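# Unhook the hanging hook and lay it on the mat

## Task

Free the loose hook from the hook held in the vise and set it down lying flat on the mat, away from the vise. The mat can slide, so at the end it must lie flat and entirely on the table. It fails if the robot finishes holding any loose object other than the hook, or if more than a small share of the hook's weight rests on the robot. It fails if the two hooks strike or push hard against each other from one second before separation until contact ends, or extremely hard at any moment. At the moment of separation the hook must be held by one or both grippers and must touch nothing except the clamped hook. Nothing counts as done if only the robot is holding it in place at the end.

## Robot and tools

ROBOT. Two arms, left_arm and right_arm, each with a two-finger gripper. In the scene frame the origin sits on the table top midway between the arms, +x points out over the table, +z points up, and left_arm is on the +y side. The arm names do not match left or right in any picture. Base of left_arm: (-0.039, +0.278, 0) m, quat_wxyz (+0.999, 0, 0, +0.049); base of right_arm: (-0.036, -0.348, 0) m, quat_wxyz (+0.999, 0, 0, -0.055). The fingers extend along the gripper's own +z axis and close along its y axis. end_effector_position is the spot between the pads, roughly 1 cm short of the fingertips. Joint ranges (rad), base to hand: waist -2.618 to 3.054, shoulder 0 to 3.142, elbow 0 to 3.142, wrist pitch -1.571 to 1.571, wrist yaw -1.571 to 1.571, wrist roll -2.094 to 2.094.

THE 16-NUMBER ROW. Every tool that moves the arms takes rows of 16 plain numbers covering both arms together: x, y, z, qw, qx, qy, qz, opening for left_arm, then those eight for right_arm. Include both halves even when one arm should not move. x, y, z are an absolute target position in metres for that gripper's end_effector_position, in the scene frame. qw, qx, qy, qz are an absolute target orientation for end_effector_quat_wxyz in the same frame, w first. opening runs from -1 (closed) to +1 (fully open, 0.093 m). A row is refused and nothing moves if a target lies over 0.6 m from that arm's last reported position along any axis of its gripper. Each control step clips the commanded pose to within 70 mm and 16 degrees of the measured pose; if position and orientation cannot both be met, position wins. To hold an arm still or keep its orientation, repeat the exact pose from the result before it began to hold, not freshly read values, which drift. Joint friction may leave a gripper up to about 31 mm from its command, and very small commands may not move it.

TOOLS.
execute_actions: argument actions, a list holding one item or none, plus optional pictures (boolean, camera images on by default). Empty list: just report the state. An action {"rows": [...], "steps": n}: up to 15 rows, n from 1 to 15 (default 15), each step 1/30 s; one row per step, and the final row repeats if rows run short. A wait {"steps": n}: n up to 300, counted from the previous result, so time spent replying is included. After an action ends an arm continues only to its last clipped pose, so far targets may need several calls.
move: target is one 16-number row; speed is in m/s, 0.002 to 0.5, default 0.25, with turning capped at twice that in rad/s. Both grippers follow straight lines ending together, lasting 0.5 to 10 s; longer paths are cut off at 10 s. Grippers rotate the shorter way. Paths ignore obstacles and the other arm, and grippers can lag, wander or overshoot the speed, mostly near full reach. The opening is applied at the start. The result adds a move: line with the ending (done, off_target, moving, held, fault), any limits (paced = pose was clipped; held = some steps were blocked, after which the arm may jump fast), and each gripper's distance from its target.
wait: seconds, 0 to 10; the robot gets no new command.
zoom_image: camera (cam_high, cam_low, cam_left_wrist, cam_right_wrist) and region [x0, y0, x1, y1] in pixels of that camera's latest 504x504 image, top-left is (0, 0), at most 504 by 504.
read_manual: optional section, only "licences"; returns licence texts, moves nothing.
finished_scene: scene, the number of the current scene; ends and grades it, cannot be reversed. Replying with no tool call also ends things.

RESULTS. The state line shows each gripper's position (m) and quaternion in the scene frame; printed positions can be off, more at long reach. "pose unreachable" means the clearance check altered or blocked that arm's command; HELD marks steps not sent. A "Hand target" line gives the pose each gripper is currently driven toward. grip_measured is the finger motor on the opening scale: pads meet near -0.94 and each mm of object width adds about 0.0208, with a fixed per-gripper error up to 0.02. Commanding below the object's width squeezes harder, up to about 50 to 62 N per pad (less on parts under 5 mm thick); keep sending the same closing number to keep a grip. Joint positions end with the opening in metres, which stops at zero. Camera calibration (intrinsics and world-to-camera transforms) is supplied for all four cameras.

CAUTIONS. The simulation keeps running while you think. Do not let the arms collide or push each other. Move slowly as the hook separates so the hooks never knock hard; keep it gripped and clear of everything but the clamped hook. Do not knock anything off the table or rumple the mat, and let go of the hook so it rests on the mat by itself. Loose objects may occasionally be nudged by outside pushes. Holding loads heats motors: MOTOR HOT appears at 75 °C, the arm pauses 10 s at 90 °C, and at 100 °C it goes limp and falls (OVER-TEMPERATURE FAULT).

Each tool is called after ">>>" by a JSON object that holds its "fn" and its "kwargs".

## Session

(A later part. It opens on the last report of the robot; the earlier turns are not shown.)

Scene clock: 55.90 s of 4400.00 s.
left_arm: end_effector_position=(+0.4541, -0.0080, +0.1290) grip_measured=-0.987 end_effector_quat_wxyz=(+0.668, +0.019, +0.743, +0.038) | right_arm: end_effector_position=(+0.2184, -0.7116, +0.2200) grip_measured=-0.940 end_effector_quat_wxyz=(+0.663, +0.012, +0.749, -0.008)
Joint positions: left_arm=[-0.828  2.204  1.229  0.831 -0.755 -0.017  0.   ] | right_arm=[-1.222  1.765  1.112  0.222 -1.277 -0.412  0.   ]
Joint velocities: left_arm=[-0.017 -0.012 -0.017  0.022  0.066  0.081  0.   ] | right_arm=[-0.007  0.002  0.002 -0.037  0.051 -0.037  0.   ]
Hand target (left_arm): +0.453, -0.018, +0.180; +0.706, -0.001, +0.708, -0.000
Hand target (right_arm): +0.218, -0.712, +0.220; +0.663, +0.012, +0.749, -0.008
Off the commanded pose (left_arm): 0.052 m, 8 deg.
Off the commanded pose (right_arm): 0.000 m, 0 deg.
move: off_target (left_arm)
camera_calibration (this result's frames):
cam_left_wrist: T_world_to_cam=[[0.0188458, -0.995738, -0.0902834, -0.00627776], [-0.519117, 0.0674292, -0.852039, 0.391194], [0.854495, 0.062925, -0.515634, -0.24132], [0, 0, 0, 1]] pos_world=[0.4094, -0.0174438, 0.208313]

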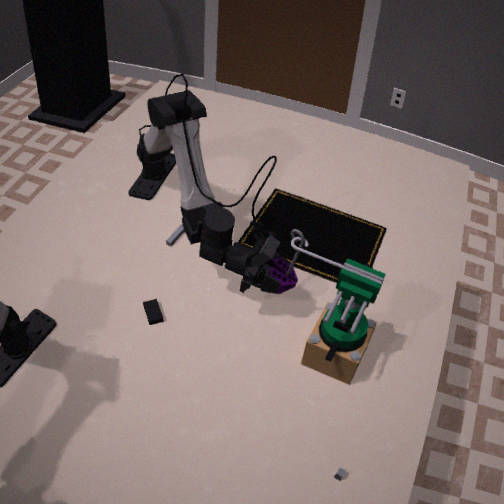

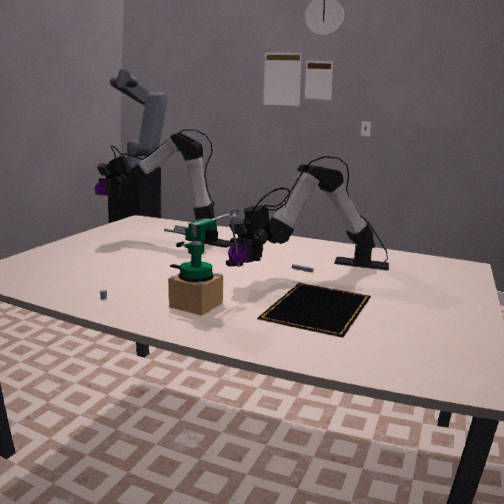

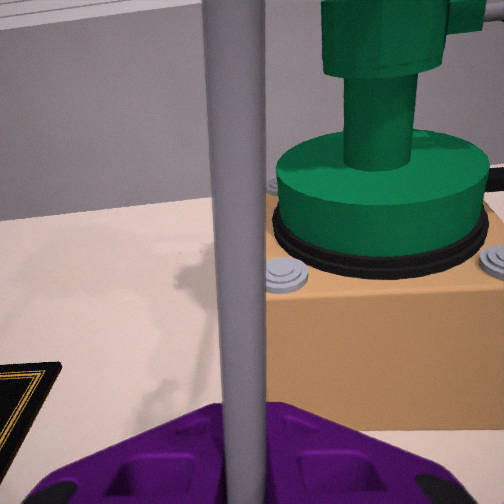

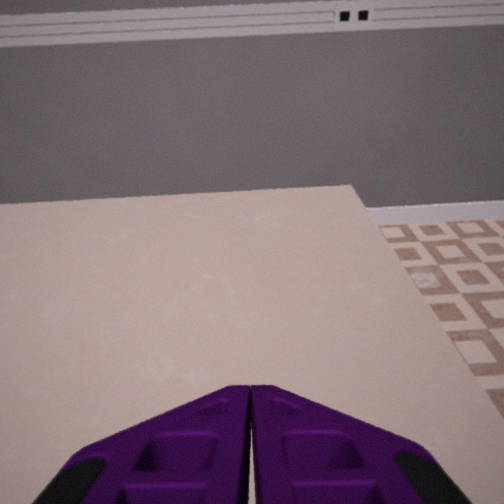

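>>> {"fn": "move", "kwargs": {"target": [0.435,-0.02,0.12,0.707,0,0.707,0,-1,0.2184,-0.7116,0.22,0.663,0.012,0.749,-0.008,-0.94], "speed": 0.03}}

>>> {"fn": "move", "kwargs": {"target": [0.432,-0.02,0.18,0.707,0,0.707,0,-1,0.2184,-0.7116,0.22,0.663,0.012,0.749,-0.008,-0.94], "speed": 0.025}}

>>> {"fn": "zoom_image", "kwargs": {"camera": "cam_high", "region": [260, 195, 360, 295]}}

>>> {"fn": "zoom_image", "kwargs": {"camera": "cam_low", "region": [180, 170, 280, 270]}}

Scene clock: 60.23 s of 4400.00 s.
left_arm: end_effector_position=(+0.4469, -0.0175, +0.1233) grip_measured=-0.987 end_effector_quat_wxyz=(+0.701, +0.000, +0.713, +0.005) | right_arm: end_effector_position=(+0.2184, -0.7116, +0.2200) grip_measured=-0.940 end_effector_quat_wxyz=(+0.663, +0.012, +0.749, -0.008)
Joint positions: left_arm=[-0.85   2.275  1.2    1.052 -0.759 -0.009  0.   ] | right_arm=[-1.222  1.765  1.112  0.222 -1.277 -0.412  0.   ]
Joint velocities: left_arm=[-0.002  0.007  0.012  0.022 -0.007 -0.022  0.   ] | right_arm=[-0.002 -0.012 -0.002 -0.051 -0.022 -0.007 -0.001]
Hand target (left_arm): +0.436, -0.020, +0.119; +0.706, -0.001, +0.709, -0.001
Hand target (right_arm): +0.218, -0.712, +0.220; +0.663, +0.012, +0.749, -0.008
Off the commanded pose (left_arm): 0.013 m, 1 deg.
Off the commanded pose (right_arm): 0.000 m, 0 deg.
move: off_target (left_arm)
camera_calibration (this result's frames):
cam_left_wrist: T_world_to_cam=[[0.0048261, -0.999855, -0.0163122, -0.0190009], [-0.440132, 0.0125235, -0.897846, 0.352625], [0.89792, 0.0115126, -0.440008, -0.267103], [0, 0, 0, 1]] pos_world=[0.39513, -0.0203392, 0.198766]

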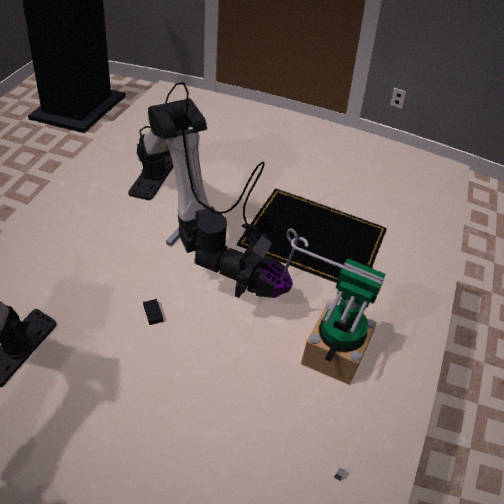

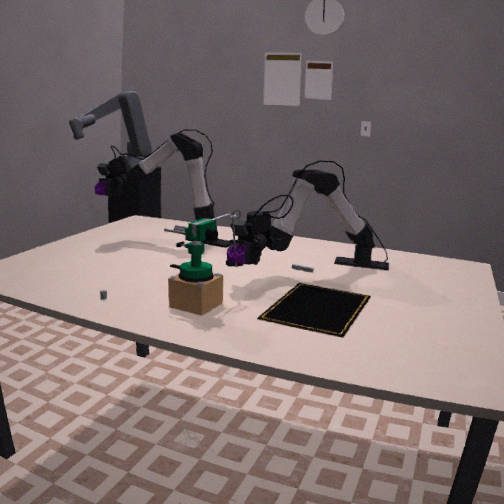

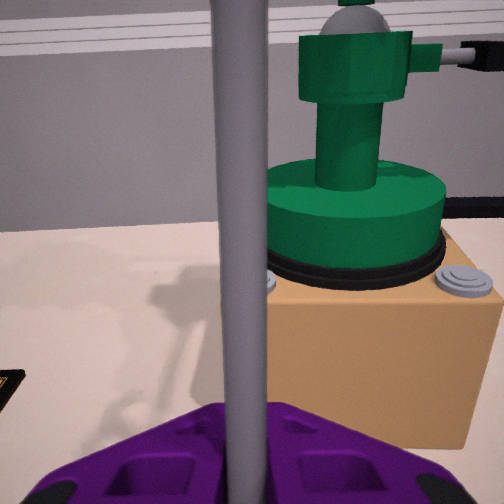

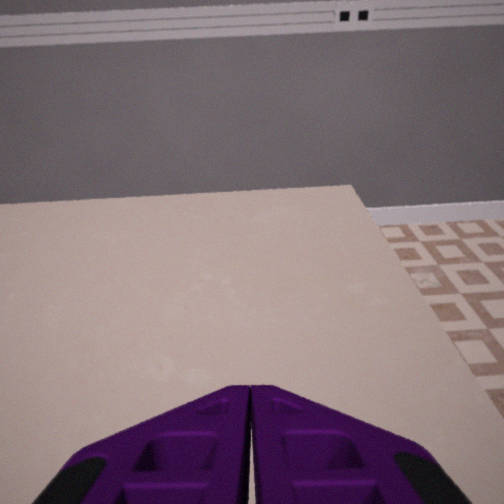

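Scene clock: 62.80 s of 4400.00 s.
left_arm: end_effector_position=(+0.4431, -0.0133, +0.1473) grip_measured=-0.987 end_effector_quat_wxyz=(+0.679, +0.019, +0.734, +0.027) | right_arm: end_effector_position=(+0.2184, -0.7116, +0.2200) grip_measured=-0.940 end_effector_quat_wxyz=(+0.663, +0.012, +0.749, -0.008)
Joint positions: left_arm=[-0.85   2.156  1.2    0.848 -0.762 -0.009  0.   ] | right_arm=[-1.222  1.765  1.112  0.222 -1.277 -0.412  0.   ]
Joint velocities: left_arm=[ 0.007 -0.007 -0.002 -0.051  0.037 -0.007  0.   ] | right_arm=[-0.007  0.007  0.002  0.037 -0.037  0.051 -0.001]
Hand target (left_arm): +0.432, -0.019, +0.179; +0.706, -0.001, +0.709, -0.000
Hand target (right_arm): +0.218, -0.712, +0.220; +0.663, +0.012, +0.749, -0.008
Off the commanded pose (left_arm): 0.035 m, 6 deg.
Off the commanded pose (right_arm): 0.000 m, 0 deg.
move: off_target (left_arm)
camera_calibration (this result's frames):
cam_left_wrist: T_world_to_cam=[[0.00584508, -0.997215, -0.0743456, -0.006273], [-0.494499, 0.0617378, -0.866983, 0.392634], [0.869158, 0.0418314, -0.492762, -0.23227], [0, 0, 0, 1]] pos_world=[0.396073, -0.0207797, 0.225487]

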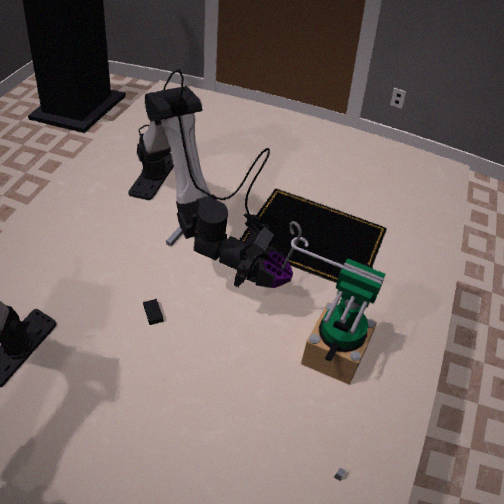

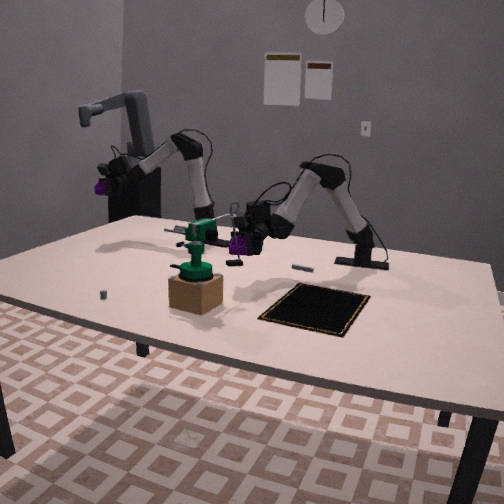

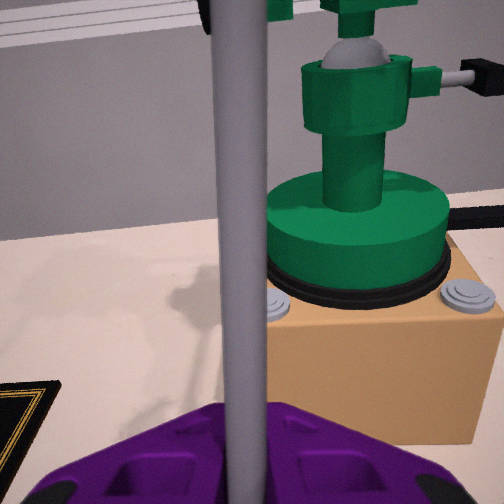

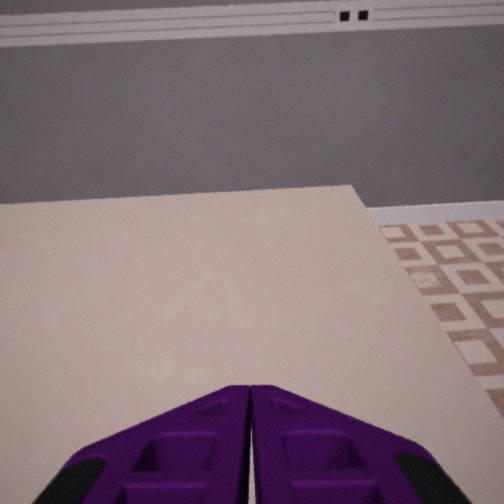

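Region (260, 195, 360, 295) of cam_high's 504x504 image, scaled by 5.040, with more detail than that image has.

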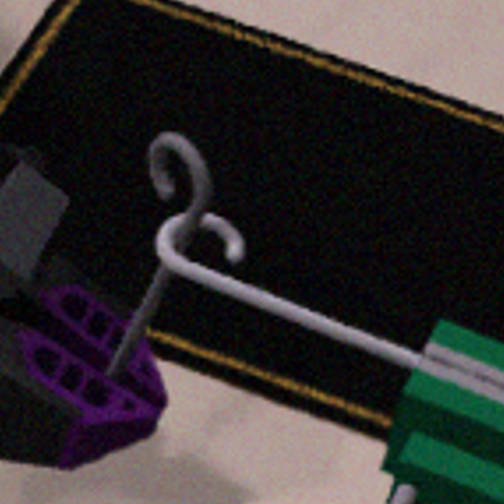

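Region (180, 170, 280, 270) of cam_low's 504x504 image, scaled by 5.040, with more detail than that image has.

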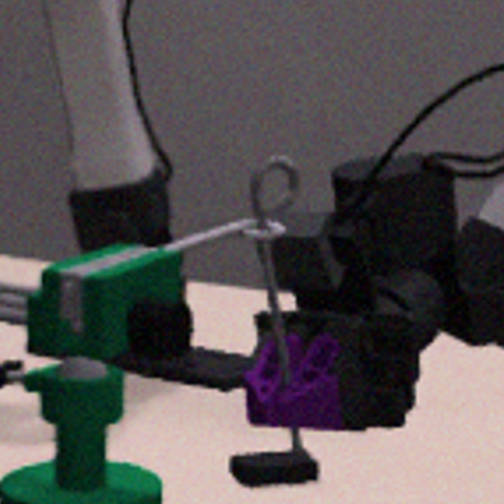

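>>> {"fn": "move", "kwargs": {"target": [0.475,-0.027,0.18,0.707,0,0.707,0,-1,0.2184,-0.7116,0.22,0.663,0.012,0.749,-0.008,-0.94], "speed": 0.02}}

>>> {"fn": "zoom_image", "kwargs": {"camera": "cam_high", "region": [260, 195, 360, 295]}}

>>> {"fn": "zoom_image", "kwargs": {"camera": "cam_low", "region": [180, 170, 280, 270]}}

Scene clock: 69.27 s of 4400.00 s.
left_arm: end_effector_position=(+0.4663, -0.0269, +0.1671) grip_measured=-0.987 end_effector_quat_wxyz=(+0.696, +0.008, +0.718, +0.005) | right_arm: end_effector_position=(+0.2184, -0.7116, +0.2200) grip_measured=-0.940 end_effector_quat_wxyz=(+0.663, +0.012, +0.749, -0.008)
Joint positions: left_arm=[-0.833  2.208  1.331  0.836 -0.73  -0.009  0.   ] | right_arm=[-1.222  1.765  1.112  0.222 -1.277 -0.412  0.   ]
Joint velocities: left_arm=[-0.022 -0.002 -0.012 -0.081  0.095 -0.007  0.   ] | right_arm=[ 0.012 -0.002 -0.022 -0.051  0.007 -0.007 -0.002]
Hand target (left_arm): +0.474, -0.026, +0.181; +0.707, -0.000, +0.707, -0.000
Hand target (right_arm): +0.218, -0.712, +0.220; +0.663, +0.012, +0.749, -0.008
Off the commanded pose (left_arm): 0.016 m, 2 deg.
Off the commanded pose (right_arm): 0.000 m, 0 deg.
After step 90, 0.63 s passed at rest.
move: off_target (left_arm)
camera_calibration (this result's frames):
cam_left_wrist: T_world_to_cam=[[-0.00693015, -0.999569, -0.0285169, -0.020263], [-0.453019, 0.0285616, -0.891043, 0.40593], [0.891474, 0.00674363, -0.453022, -0.260094], [0, 0, 0, 1]] pos_world=[0.415621, -0.0300943, 0.243295]

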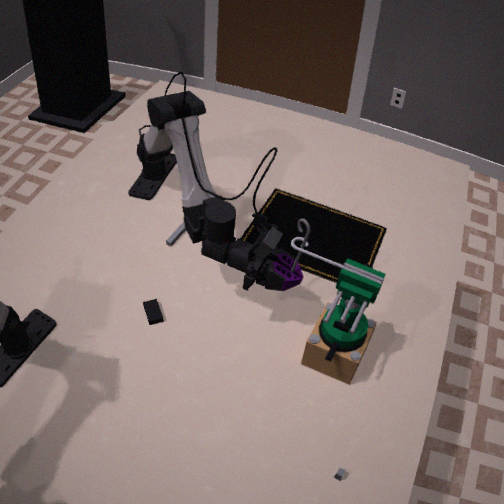

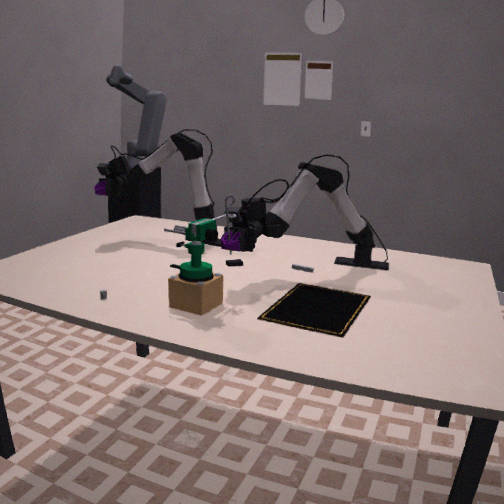

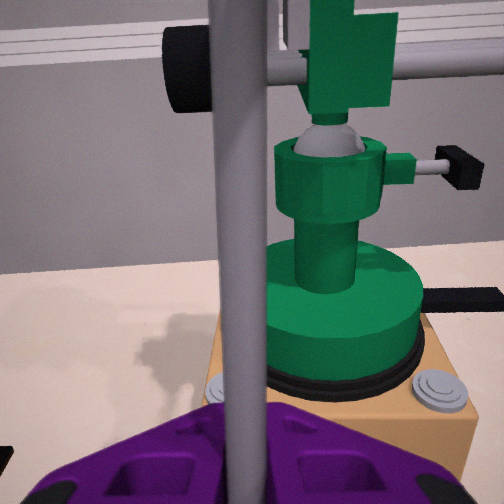

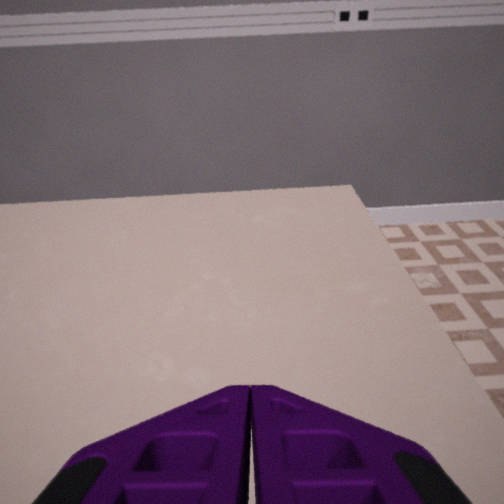

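Region (260, 195, 360, 295) of cam_high's 504x504 image, scaled by 5.040, with more detail than that image has.

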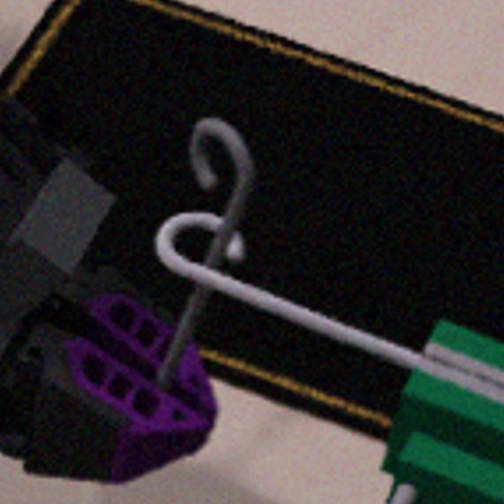

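Region (180, 170, 280, 270) of cam_low's 504x504 image, scaled by 5.040, with more detail than that image has.

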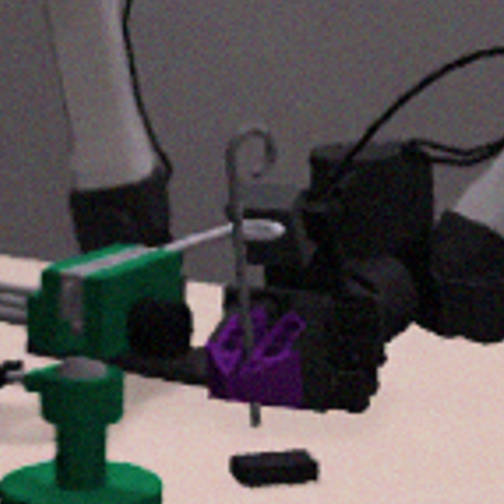

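>>> {"fn": "move", "kwargs": {"target": [0.50,-0.027,0.18,0.707,0,0.707,0,-1,0.2184,-0.7116,0.22,0.663,0.012,0.749,-0.008,-0.94], "speed": 0.02}}

>>> {"fn": "zoom_image", "kwargs": {"camera": "cam_high", "region": [260, 195, 360, 295]}}

>>> {"fn": "zoom_image", "kwargs": {"camera": "cam_low", "region": [180, 170, 280, 270]}}

Scene clock: 72.33 s of 4400.00 s.
left_arm: end_effector_position=(+0.4872, -0.0289, +0.1672) grip_measured=-0.987 end_effector_quat_wxyz=(+0.697, +0.006, +0.717, +0.005) | right_arm: end_effector_position=(+0.2184, -0.7116, +0.2200) grip_measured=-0.940 end_effector_quat_wxyz=(+0.663, +0.012, +0.749, -0.008)
Joint positions: left_arm=[-0.807  2.265  1.426  0.802 -0.709 -0.008  0.   ] | right_arm=[-1.222  1.765  1.112  0.222 -1.277 -0.412  0.   ]
Joint velocities: left_arm=[-0.007 -0.007 -0.012  0.007 -0.007  0.007  0.   ] | right_arm=[-0.012 -0.022 -0.017 -0.007 -0.037 -0.066 -0.001]
Hand target (left_arm): +0.499, -0.026, +0.181; +0.707, +0.000, +0.707, +0.000
Hand target (right_arm): +0.218, -0.712, +0.220; +0.663, +0.012, +0.749, -0.008
Off the commanded pose (left_arm): 0.018 m, 2 deg.
Off the commanded pose (right_arm): 0.000 m, 0 deg.
move: off_target (left_arm)
camera_calibration (this result's frames):
cam_left_wrist: T_world_to_cam=[[-0.00263117, -0.999696, -0.0245112, -0.0248559], [-0.449787, 0.023075, -0.892838, 0.414098], [0.893132, 0.00867561, -0.449711, -0.280015], [0, 0, 0, 1]] pos_world=[0.43628, -0.0319743, 0.243187]

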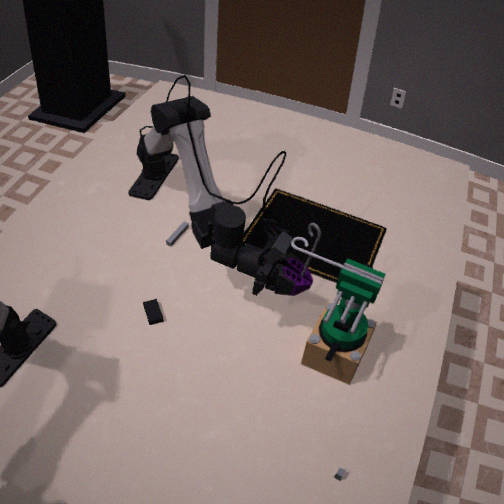

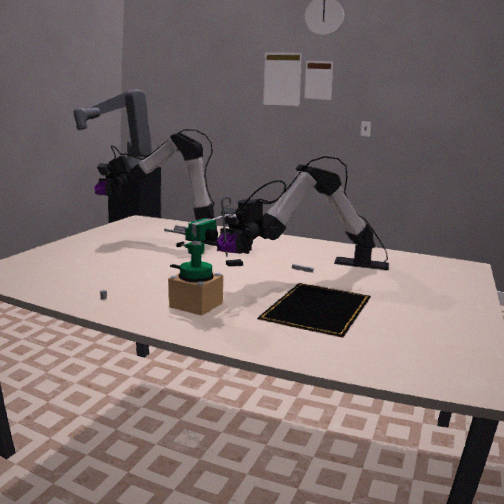

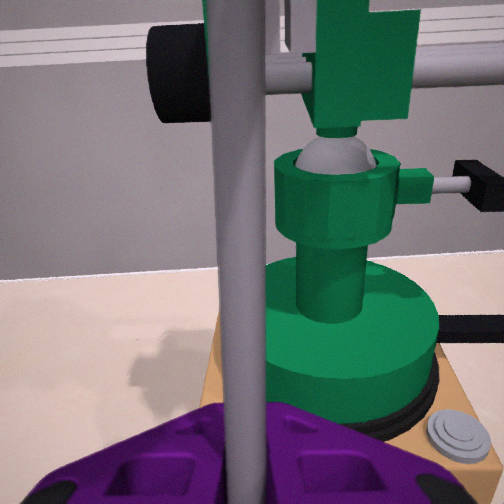

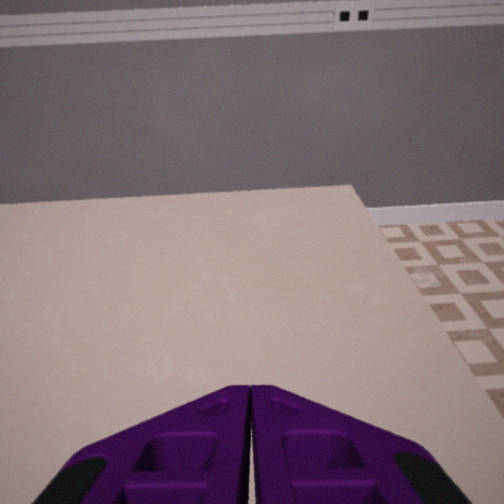

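Region (260, 195, 360, 295) of cam_high's 504x504 image, scaled by 5.040, with more detail than that image has.

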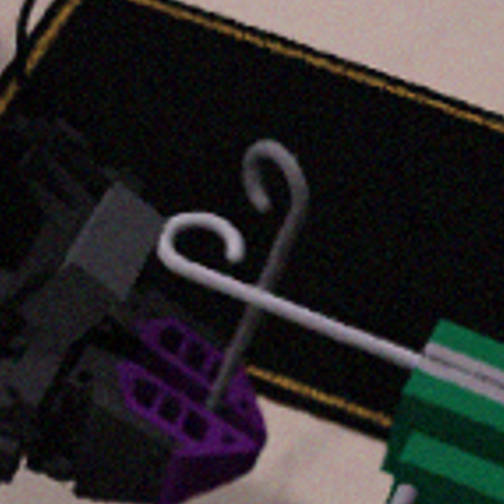

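Region (180, 170, 280, 270) of cam_low's 504x504 image, scaled by 5.040, with more detail than that image has.

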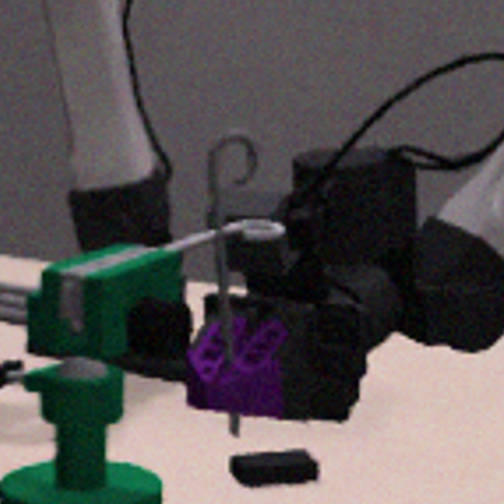

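>>> {"fn": "move", "kwargs": {"target": [0.49,0.09,0.19,0.707,0,0.707,0,-1,0.2184,-0.7116,0.22,0.663,0.012,0.749,-0.008,-0.94], "speed": 0.08}}

>>> {"fn": "move", "kwargs": {"target": [0.42,0.15,0.10,0,0,1,0,-1,0.2184,-0.7116,0.22,0.663,0.012,0.749,-0.008,-0.94], "speed": 0.1}}

>>> {"fn": "move", "kwargs": {"target": [0.42,0.15,0.025,0,0,1,0,-1,0.2184,-0.7116,0.22,0.663,0.012,0.749,-0.008,-0.94], "speed": 0.06}}

Scene clock: 77.27 s of 4400.00 s.
left_arm: end_effector_position=(+0.4916, +0.0854, +0.1761) grip_measured=-0.987 end_effector_quat_wxyz=(+0.695, +0.004, +0.719, +0.006) | right_arm: end_effector_position=(+0.2184, -0.7116, +0.2200) grip_measured=-0.940 end_effector_quat_wxyz=(+0.663, +0.012, +0.749, -0.008)
Joint positions: left_arm=[-0.588  2.057  1.117  0.902 -0.492 -0.004  0.   ] | right_arm=[-1.222  1.765  1.112  0.222 -1.277 -0.412  0.   ]
Joint velocities: left_arm=[ 0.002 -0.007 -0.007  0.051 -0.022  0.051  0.   ] | right_arm=[-0.002  0.007 -0.017 -0.037 -0.051 -0.022  0.001]
Hand target (left_arm): +0.489, +0.090, +0.189; +0.708, +0.001, +0.706, +0.001
Hand target (right_arm): +0.218, -0.712, +0.220; +0.663, +0.012, +0.749, -0.008
Off the commanded pose (left_arm): 0.015 m, 2 deg.
Off the commanded pose (right_arm): 0.000 m, 0 deg.
move: off_target (left_arm)
camera_calibration (this result's frames):
cam_left_wrist: T_world_to_cam=[[-0.0000997093, -0.999723, -0.0235209, 0.0882316], [-0.455284, 0.0209872, -0.890099, 0.423768], [0.890346, 0.0106199, -0.45516, -0.278702], [0, 0, 0, 1]] pos_world=[0.441084, 0.0822733, 0.252417]

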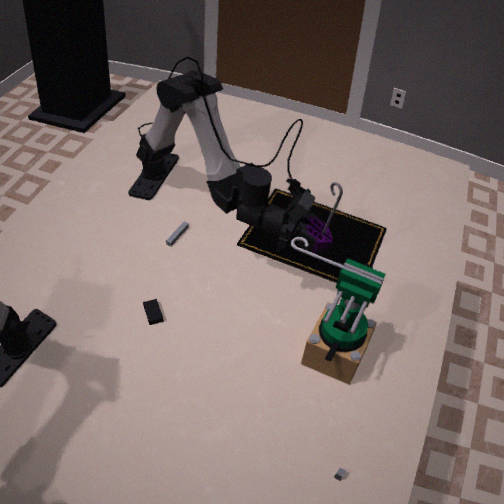

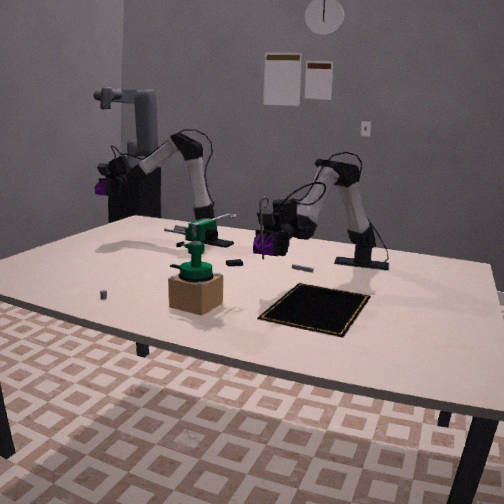

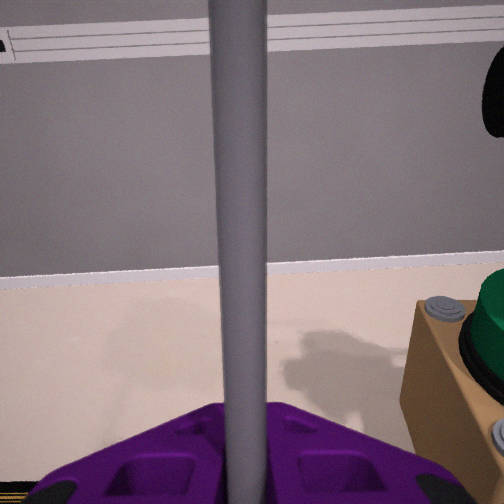

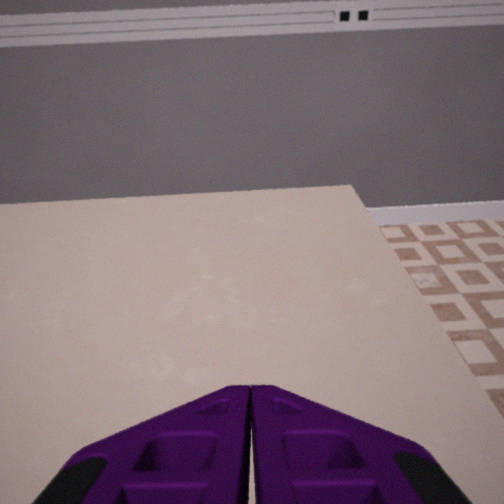

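Scene clock: 85.43 s of 4400.00 s.
left_arm: end_effector_position=(+0.4135, +0.1469, +0.0902) grip_measured=-0.987 end_effector_quat_wxyz=(-0.003, +0.008, +1.000, +0.014) | right_arm: end_effector_position=(+0.2184, -0.7116, +0.2200) grip_measured=-0.940 end_effector_quat_wxyz=(+0.663, +0.012, +0.749, -0.008)
Joint positions: left_arm=[-0.389  2.481  2.469 -1.573 -0.025 -0.274  0.   ] | right_arm=[-1.222  1.765  1.112  0.222 -1.277 -0.412  0.   ]
Joint velocities: left_arm=[ 0.002 -0.007 -0.017 -0.007  0.022  0.007  0.   ] | right_arm=[ 0.002  0.007 -0.007  0.11   0.037 -0.037  0.   ]
Hand target (left_arm): +0.419, +0.150, +0.098; +0.009, +0.007, +1.000, +0.007
Hand target (right_arm): +0.218, -0.712, +0.220; +0.663, +0.012, +0.749, -0.008
Off the commanded pose (left_arm): 0.012 m, 2 deg.
Off the commanded pose (right_arm): 0.000 m, 0 deg.
joint sent to its limit (left arm) — the command would take joint 4 (wrist pitch) past its lower limit, so that joint was sent only as far as its limit.
move: off_target (left_arm)
camera_calibration (this result's frames):
cam_left_wrist: T_world_to_cam=[[-0.0259381, -0.999338, -0.0255167, 0.15842], [-0.9022, 0.0124084, 0.431139, 0.377383], [-0.430537, 0.0342041, -0.901925, 0.334079], [0, 0, 0, 1]] pos_world=[0.488418, 0.142206, 0.142652]

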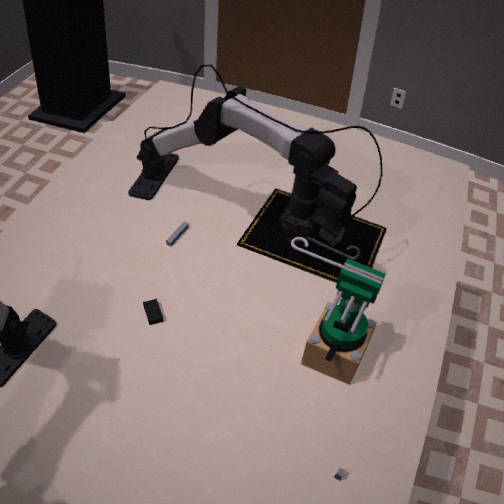

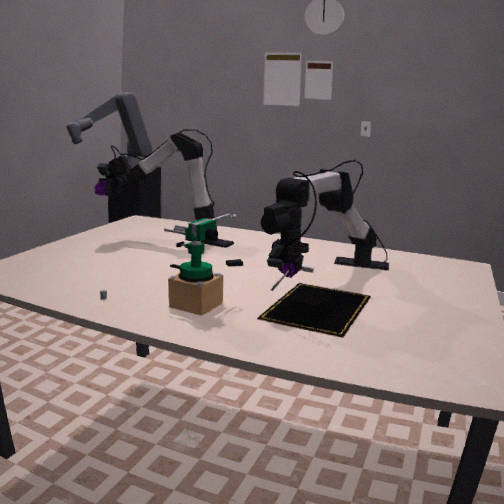

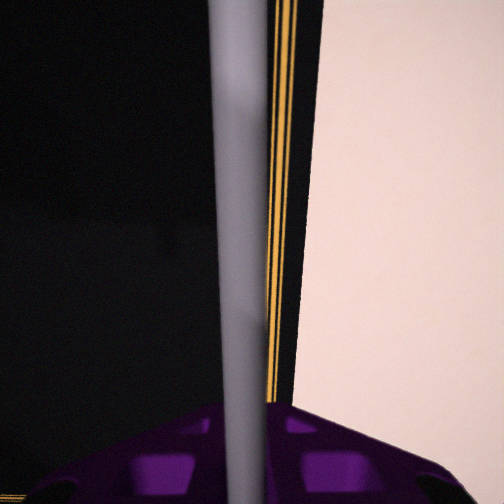

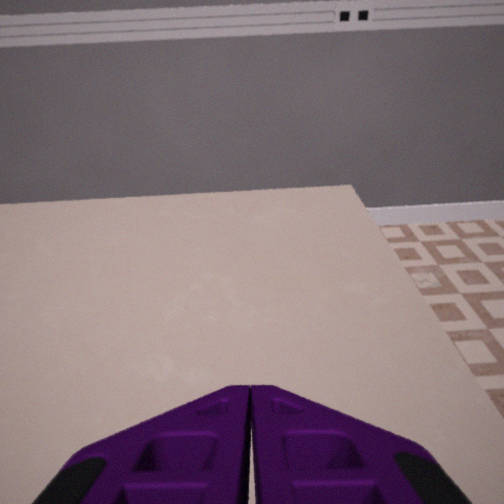

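Scene clock: 86.83 s of 4400.00 s.
left_arm: end_effector_position=(+0.4168, +0.1453, +0.0271) grip_measured=-0.987 end_effector_quat_wxyz=(-0.011, +0.005, +1.000, +0.005) | right_arm: end_effector_position=(+0.2184, -0.7116, +0.2200) grip_measured=-0.940 end_effector_quat_wxyz=(+0.663, +0.012, +0.749, -0.008)
Joint positions: left_arm=[-0.383  2.478  2.212 -1.328 -0.004 -0.274  0.   ] | right_arm=[-1.222  1.765  1.112  0.222 -1.277 -0.412  0.   ]
Joint velocities: left_arm=[ 0.017 -0.012  0.002 -0.007 -0.066  0.037  0.   ] | right_arm=[ 0.007 -0.007 -0.002 -0.037  0.066 -0.037  0.001]
Hand target (left_arm): +0.422, +0.150, +0.025; -0.001, -0.000, +1.000, +0.001
Hand target (right_arm): +0.218, -0.712, +0.220; +0.663, +0.012, +0.749, -0.008
Off the commanded pose (left_arm): 0.006 m, 1 deg.
Off the commanded pose (right_arm): 0.000 m, 0 deg.
move: done
camera_calibration (this result's frames):
cam_left_wrist: T_world_to_cam=[[-0.0197075, -0.999773, -0.00814041, 0.152302], [-0.895723, 0.0140381, 0.444391, 0.404285], [-0.444176, 0.0160494, -0.895796, 0.286849], [0, 0, 0, 1]] pos_world=[0.49254, 0.141988, 0.0785375]

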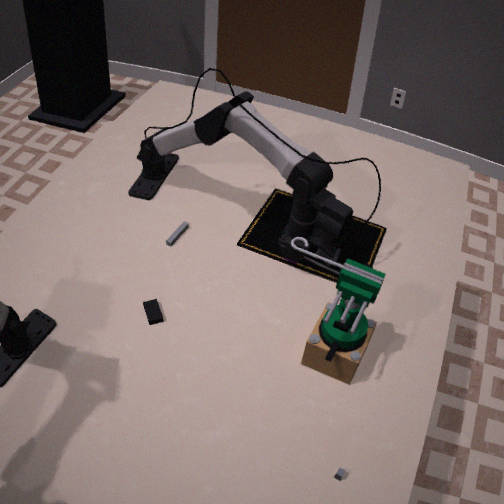

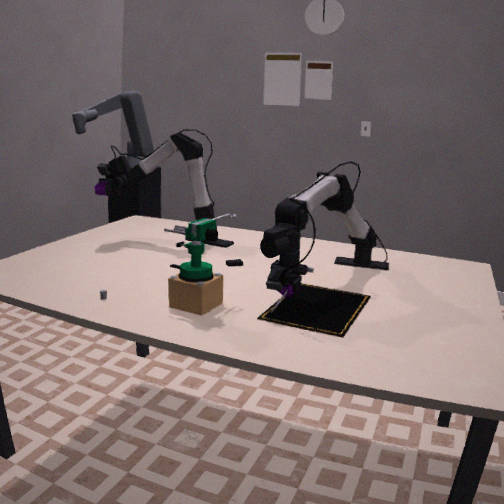

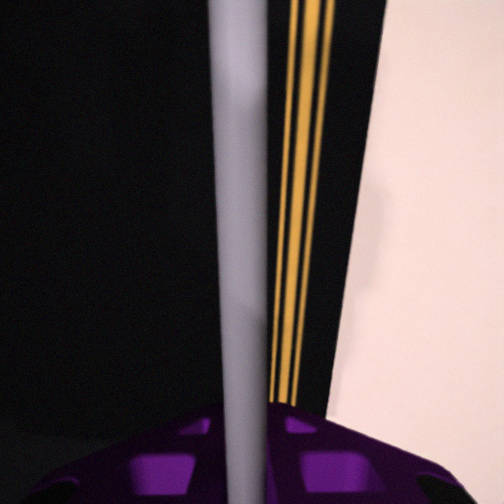

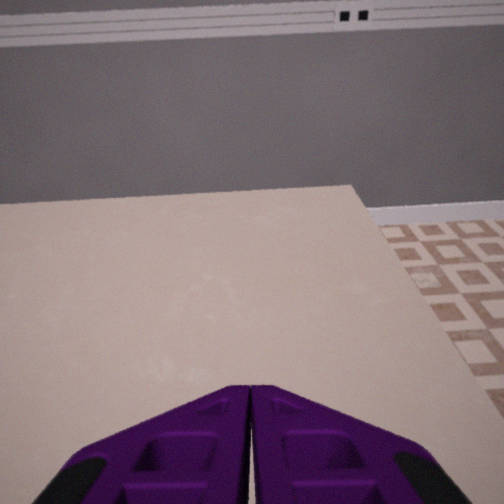

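Near the mat's -y edge; shift +y 5 cm, lower, release.

>>> {"fn": "move", "kwargs": {"target": [0.42,0.205,0.02,0,0,1,0,-1,0.2184,-0.7116,0.22,0.663,0.012,0.749,-0.008,-0.94], "speed": 0.05}}

>>> {"fn": "move", "kwargs": {"target": [0.42,0.205,0.02,0,0,1,0,0.2,0.2184,-0.7116,0.22,0.663,0.012,0.749,-0.008,-0.94]}}

>>> {"fn": "move", "kwargs": {"target": [0.36,0.22,0.14,0,0,1,0,0.2,0.2184,-0.7116,0.22,0.663,0.012,0.749,-0.008,-0.94], "speed": 0.1}}

Scene clock: 90.00 s of 4400.00 s.
left_arm: end_effector_position=(+0.4203, +0.1937, +0.0265) grip_measured=-0.987 end_effector_quat_wxyz=(+0.000, +0.003, +1.000, -0.008) | right_arm: end_effector_position=(+0.2184, -0.7116, +0.2200) grip_measured=-0.940 end_effector_quat_wxyz=(+0.663, +0.012, +0.749, -0.008)
Joint positions: left_arm=[-0.274  2.401  2.07  -1.237  0.016 -0.17   0.   ] | right_arm=[-1.222  1.765  1.112  0.222 -1.277 -0.412  0.   ]
Joint velocities: left_arm=[-0.002  0.012  0.002  0.007  0.007 -0.037  0.   ] | right_arm=[ 0.002 -0.007  0.012 -0.095  0.022 -0.022 -0.   ]
Hand target (left_arm): +0.419, +0.205, +0.020; -0.002, +0.000, +1.000, +0.001
Hand target (right_arm): +0.218, -0.712, +0.220; +0.663, +0.012, +0.749, -0.008
Off the commanded pose (left_arm): 0.013 m, 1 deg.
Off the commanded pose (right_arm): 0.000 m, 0 deg.
move: off_target (left_arm)
camera_calibration (this result's frames):
cam_left_wrist: T_world_to_cam=[[-0.0150424, -0.999719, 0.0183183, 0.198083], [-0.905087, 0.0214002, 0.424688, 0.410062], [-0.424961, -0.0101913, -0.905154, 0.284275], [0, 0, 0, 1]] pos_world=[0.494928, 0.192149, 0.0795355]

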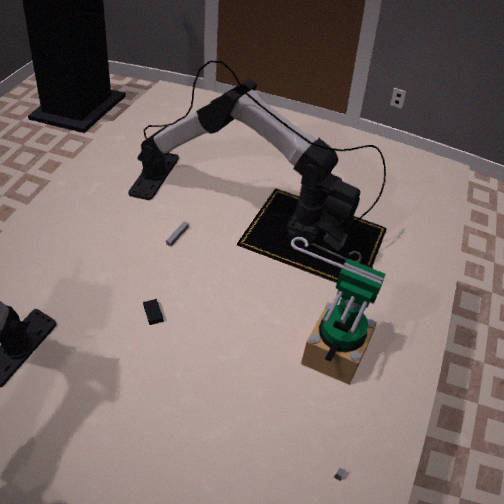

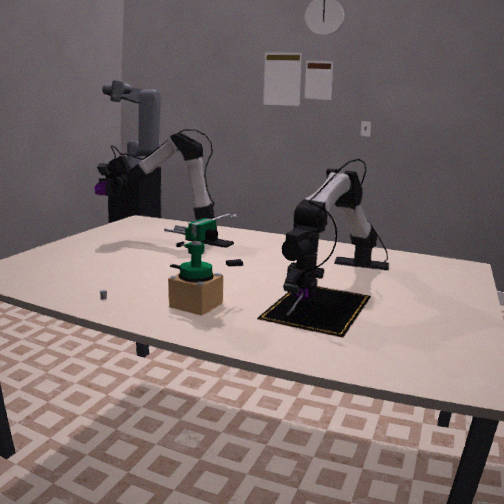

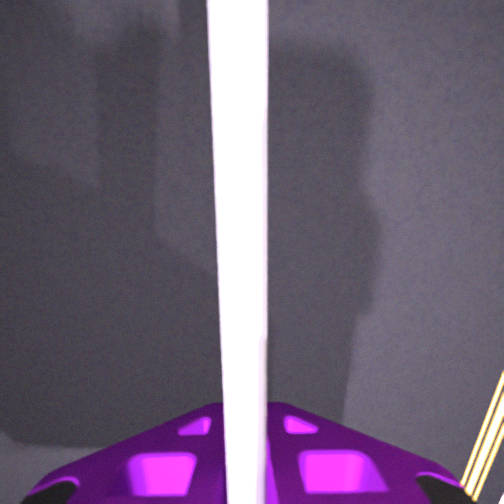

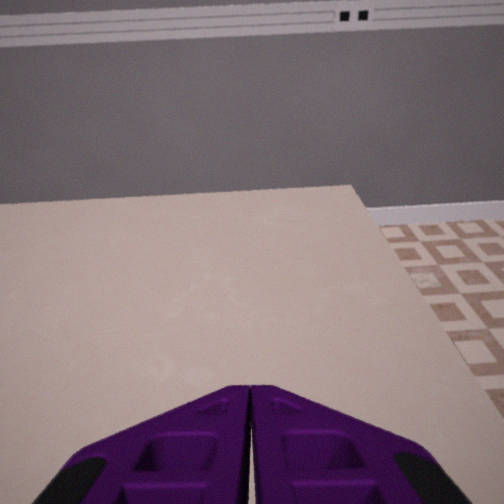

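Scene clock: 90.70 s of 4400.00 s.
left_arm: end_effector_position=(+0.4202, +0.1919, +0.0272) grip_measured=+0.198 end_effector_quat_wxyz=(+0.000, +0.003, +1.000, -0.013) | right_arm: end_effector_position=(+0.2184, -0.7116, +0.2200) grip_measured=-0.940 end_effector_quat_wxyz=(+0.663, +0.012, +0.749, -0.008)
Joint positions: left_arm=[-0.274  2.399  2.07  -1.237  0.026 -0.169  0.055] | right_arm=[-1.222  1.765  1.112  0.222 -1.277 -0.412  0.   ]
Joint velocities: left_arm=[-0.007 -0.002 -0.007 -0.007 -0.037 -0.022 -0.001] | right_arm=[-0.002  0.007 -0.022  0.007  0.007 -0.022 -0.001]
Hand target (left_arm): +0.420, +0.205, +0.020; -0.001, +0.000, +1.000, +0.000
Hand target (right_arm): +0.218, -0.712, +0.220; +0.663, +0.012, +0.749, -0.008
Off the commanded pose (left_arm): 0.015 m, 2 deg.
Off the commanded pose (right_arm): 0.000 m, 0 deg.
move: off_target (left_arm)
camera_calibration (this result's frames):
cam_left_wrist: T_world_to_cam=[[-0.0158477, -0.99946, 0.0287871, 0.196327], [-0.905107, 0.0265741, 0.424352, 0.408745], [-0.424888, -0.0193304, -0.90504, 0.286593], [0, 0, 0, 1]] pos_world=[0.494839, 0.190899, 0.0802749]

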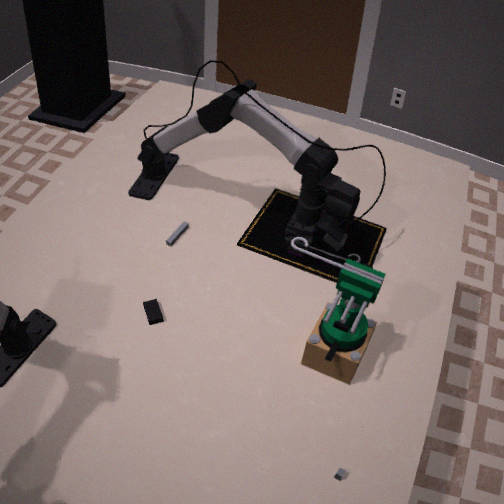

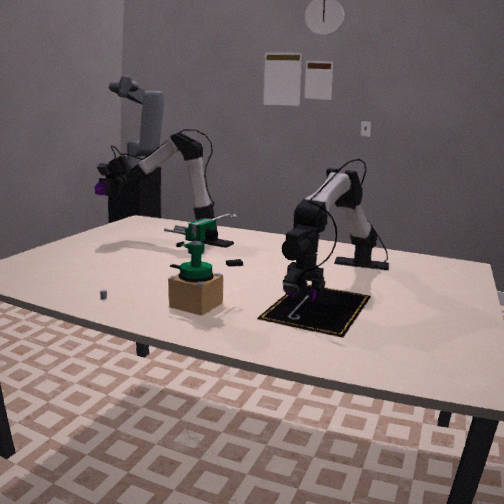

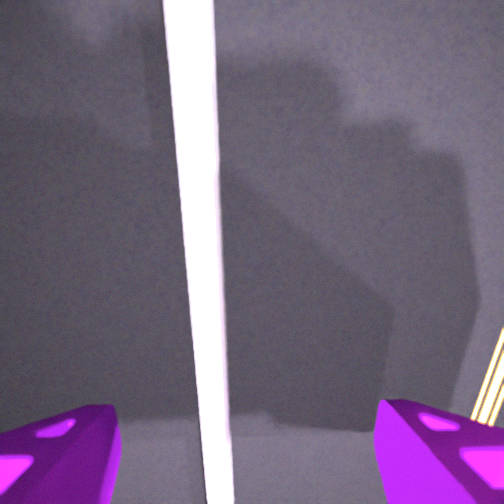

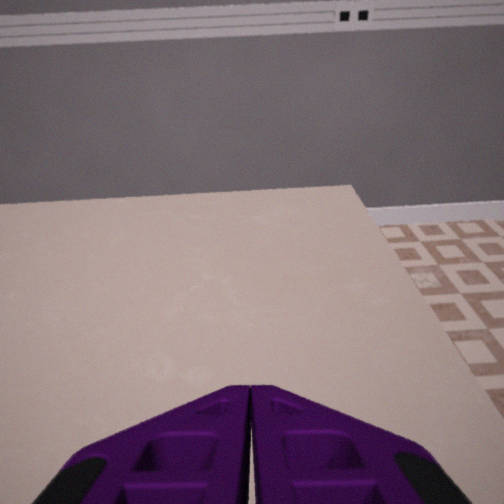

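Scene clock: 92.47 s of 4400.00 s.
left_arm: end_effector_position=(+0.3605, +0.2131, +0.1347) grip_measured=+0.198 end_effector_quat_wxyz=(-0.001, +0.001, +1.000, -0.003) | right_arm: end_effector_position=(+0.2184, -0.7116, +0.2200) grip_measured=-0.940 end_effector_quat_wxyz=(+0.663, +0.012, +0.749, -0.008)
Joint positions: left_arm=[-0.256  2.108  2.014 -1.477  0.007 -0.156  0.055] | right_arm=[-1.222  1.765  1.112  0.222 -1.277 -0.412  0.   ]
Joint velocities: left_arm=[-0.017 -0.017 -0.012 -0.007  0.022 -0.007 -0.   ] | right_arm=[ 0.002 -0.007 -0.017  0.037  0.037  0.037  0.   ]
Hand target (left_arm): +0.357, +0.220, +0.139; -0.000, -0.000, +1.000, +0.000
Hand target (right_arm): +0.218, -0.712, +0.220; +0.663, +0.012, +0.749, -0.008
Off the commanded pose (left_arm): 0.009 m, 0 deg.
Off the commanded pose (right_arm): 0.000 m, 0 deg.
move: done
camera_calibration (this result's frames):
cam_left_wrist: T_world_to_cam=[[-0.0111927, -0.999899, 0.00875291, 0.214531], [-0.904429, 0.0138567, 0.4264, 0.310677], [-0.426478, -0.00314381, -0.904492, 0.35598], [0, 0, 0, 1]] pos_world=[0.435204, 0.211323, 0.187631]

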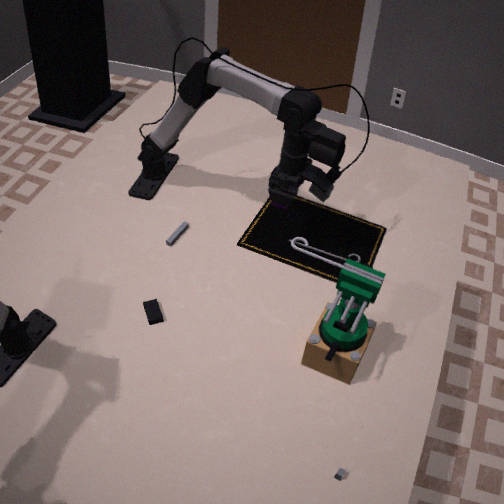

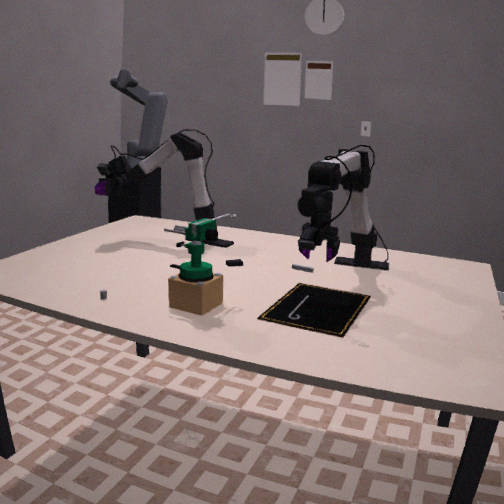

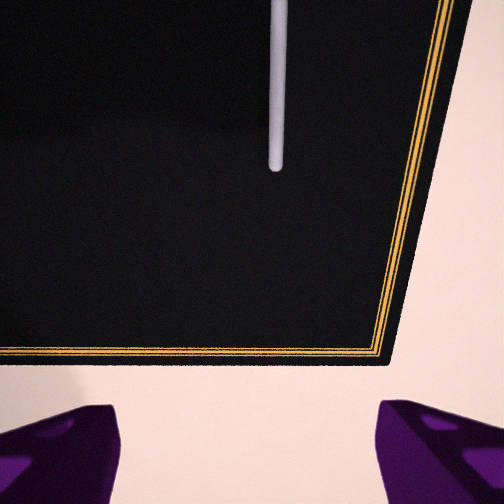

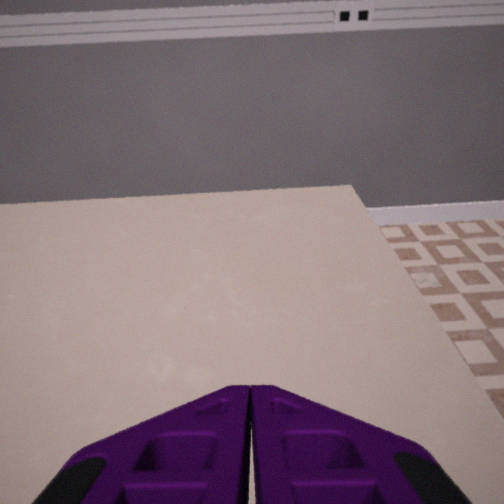

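>>> {"fn": "finished_scene", "kwargs": {"scene": 1}}

The scene is finished: the task was done.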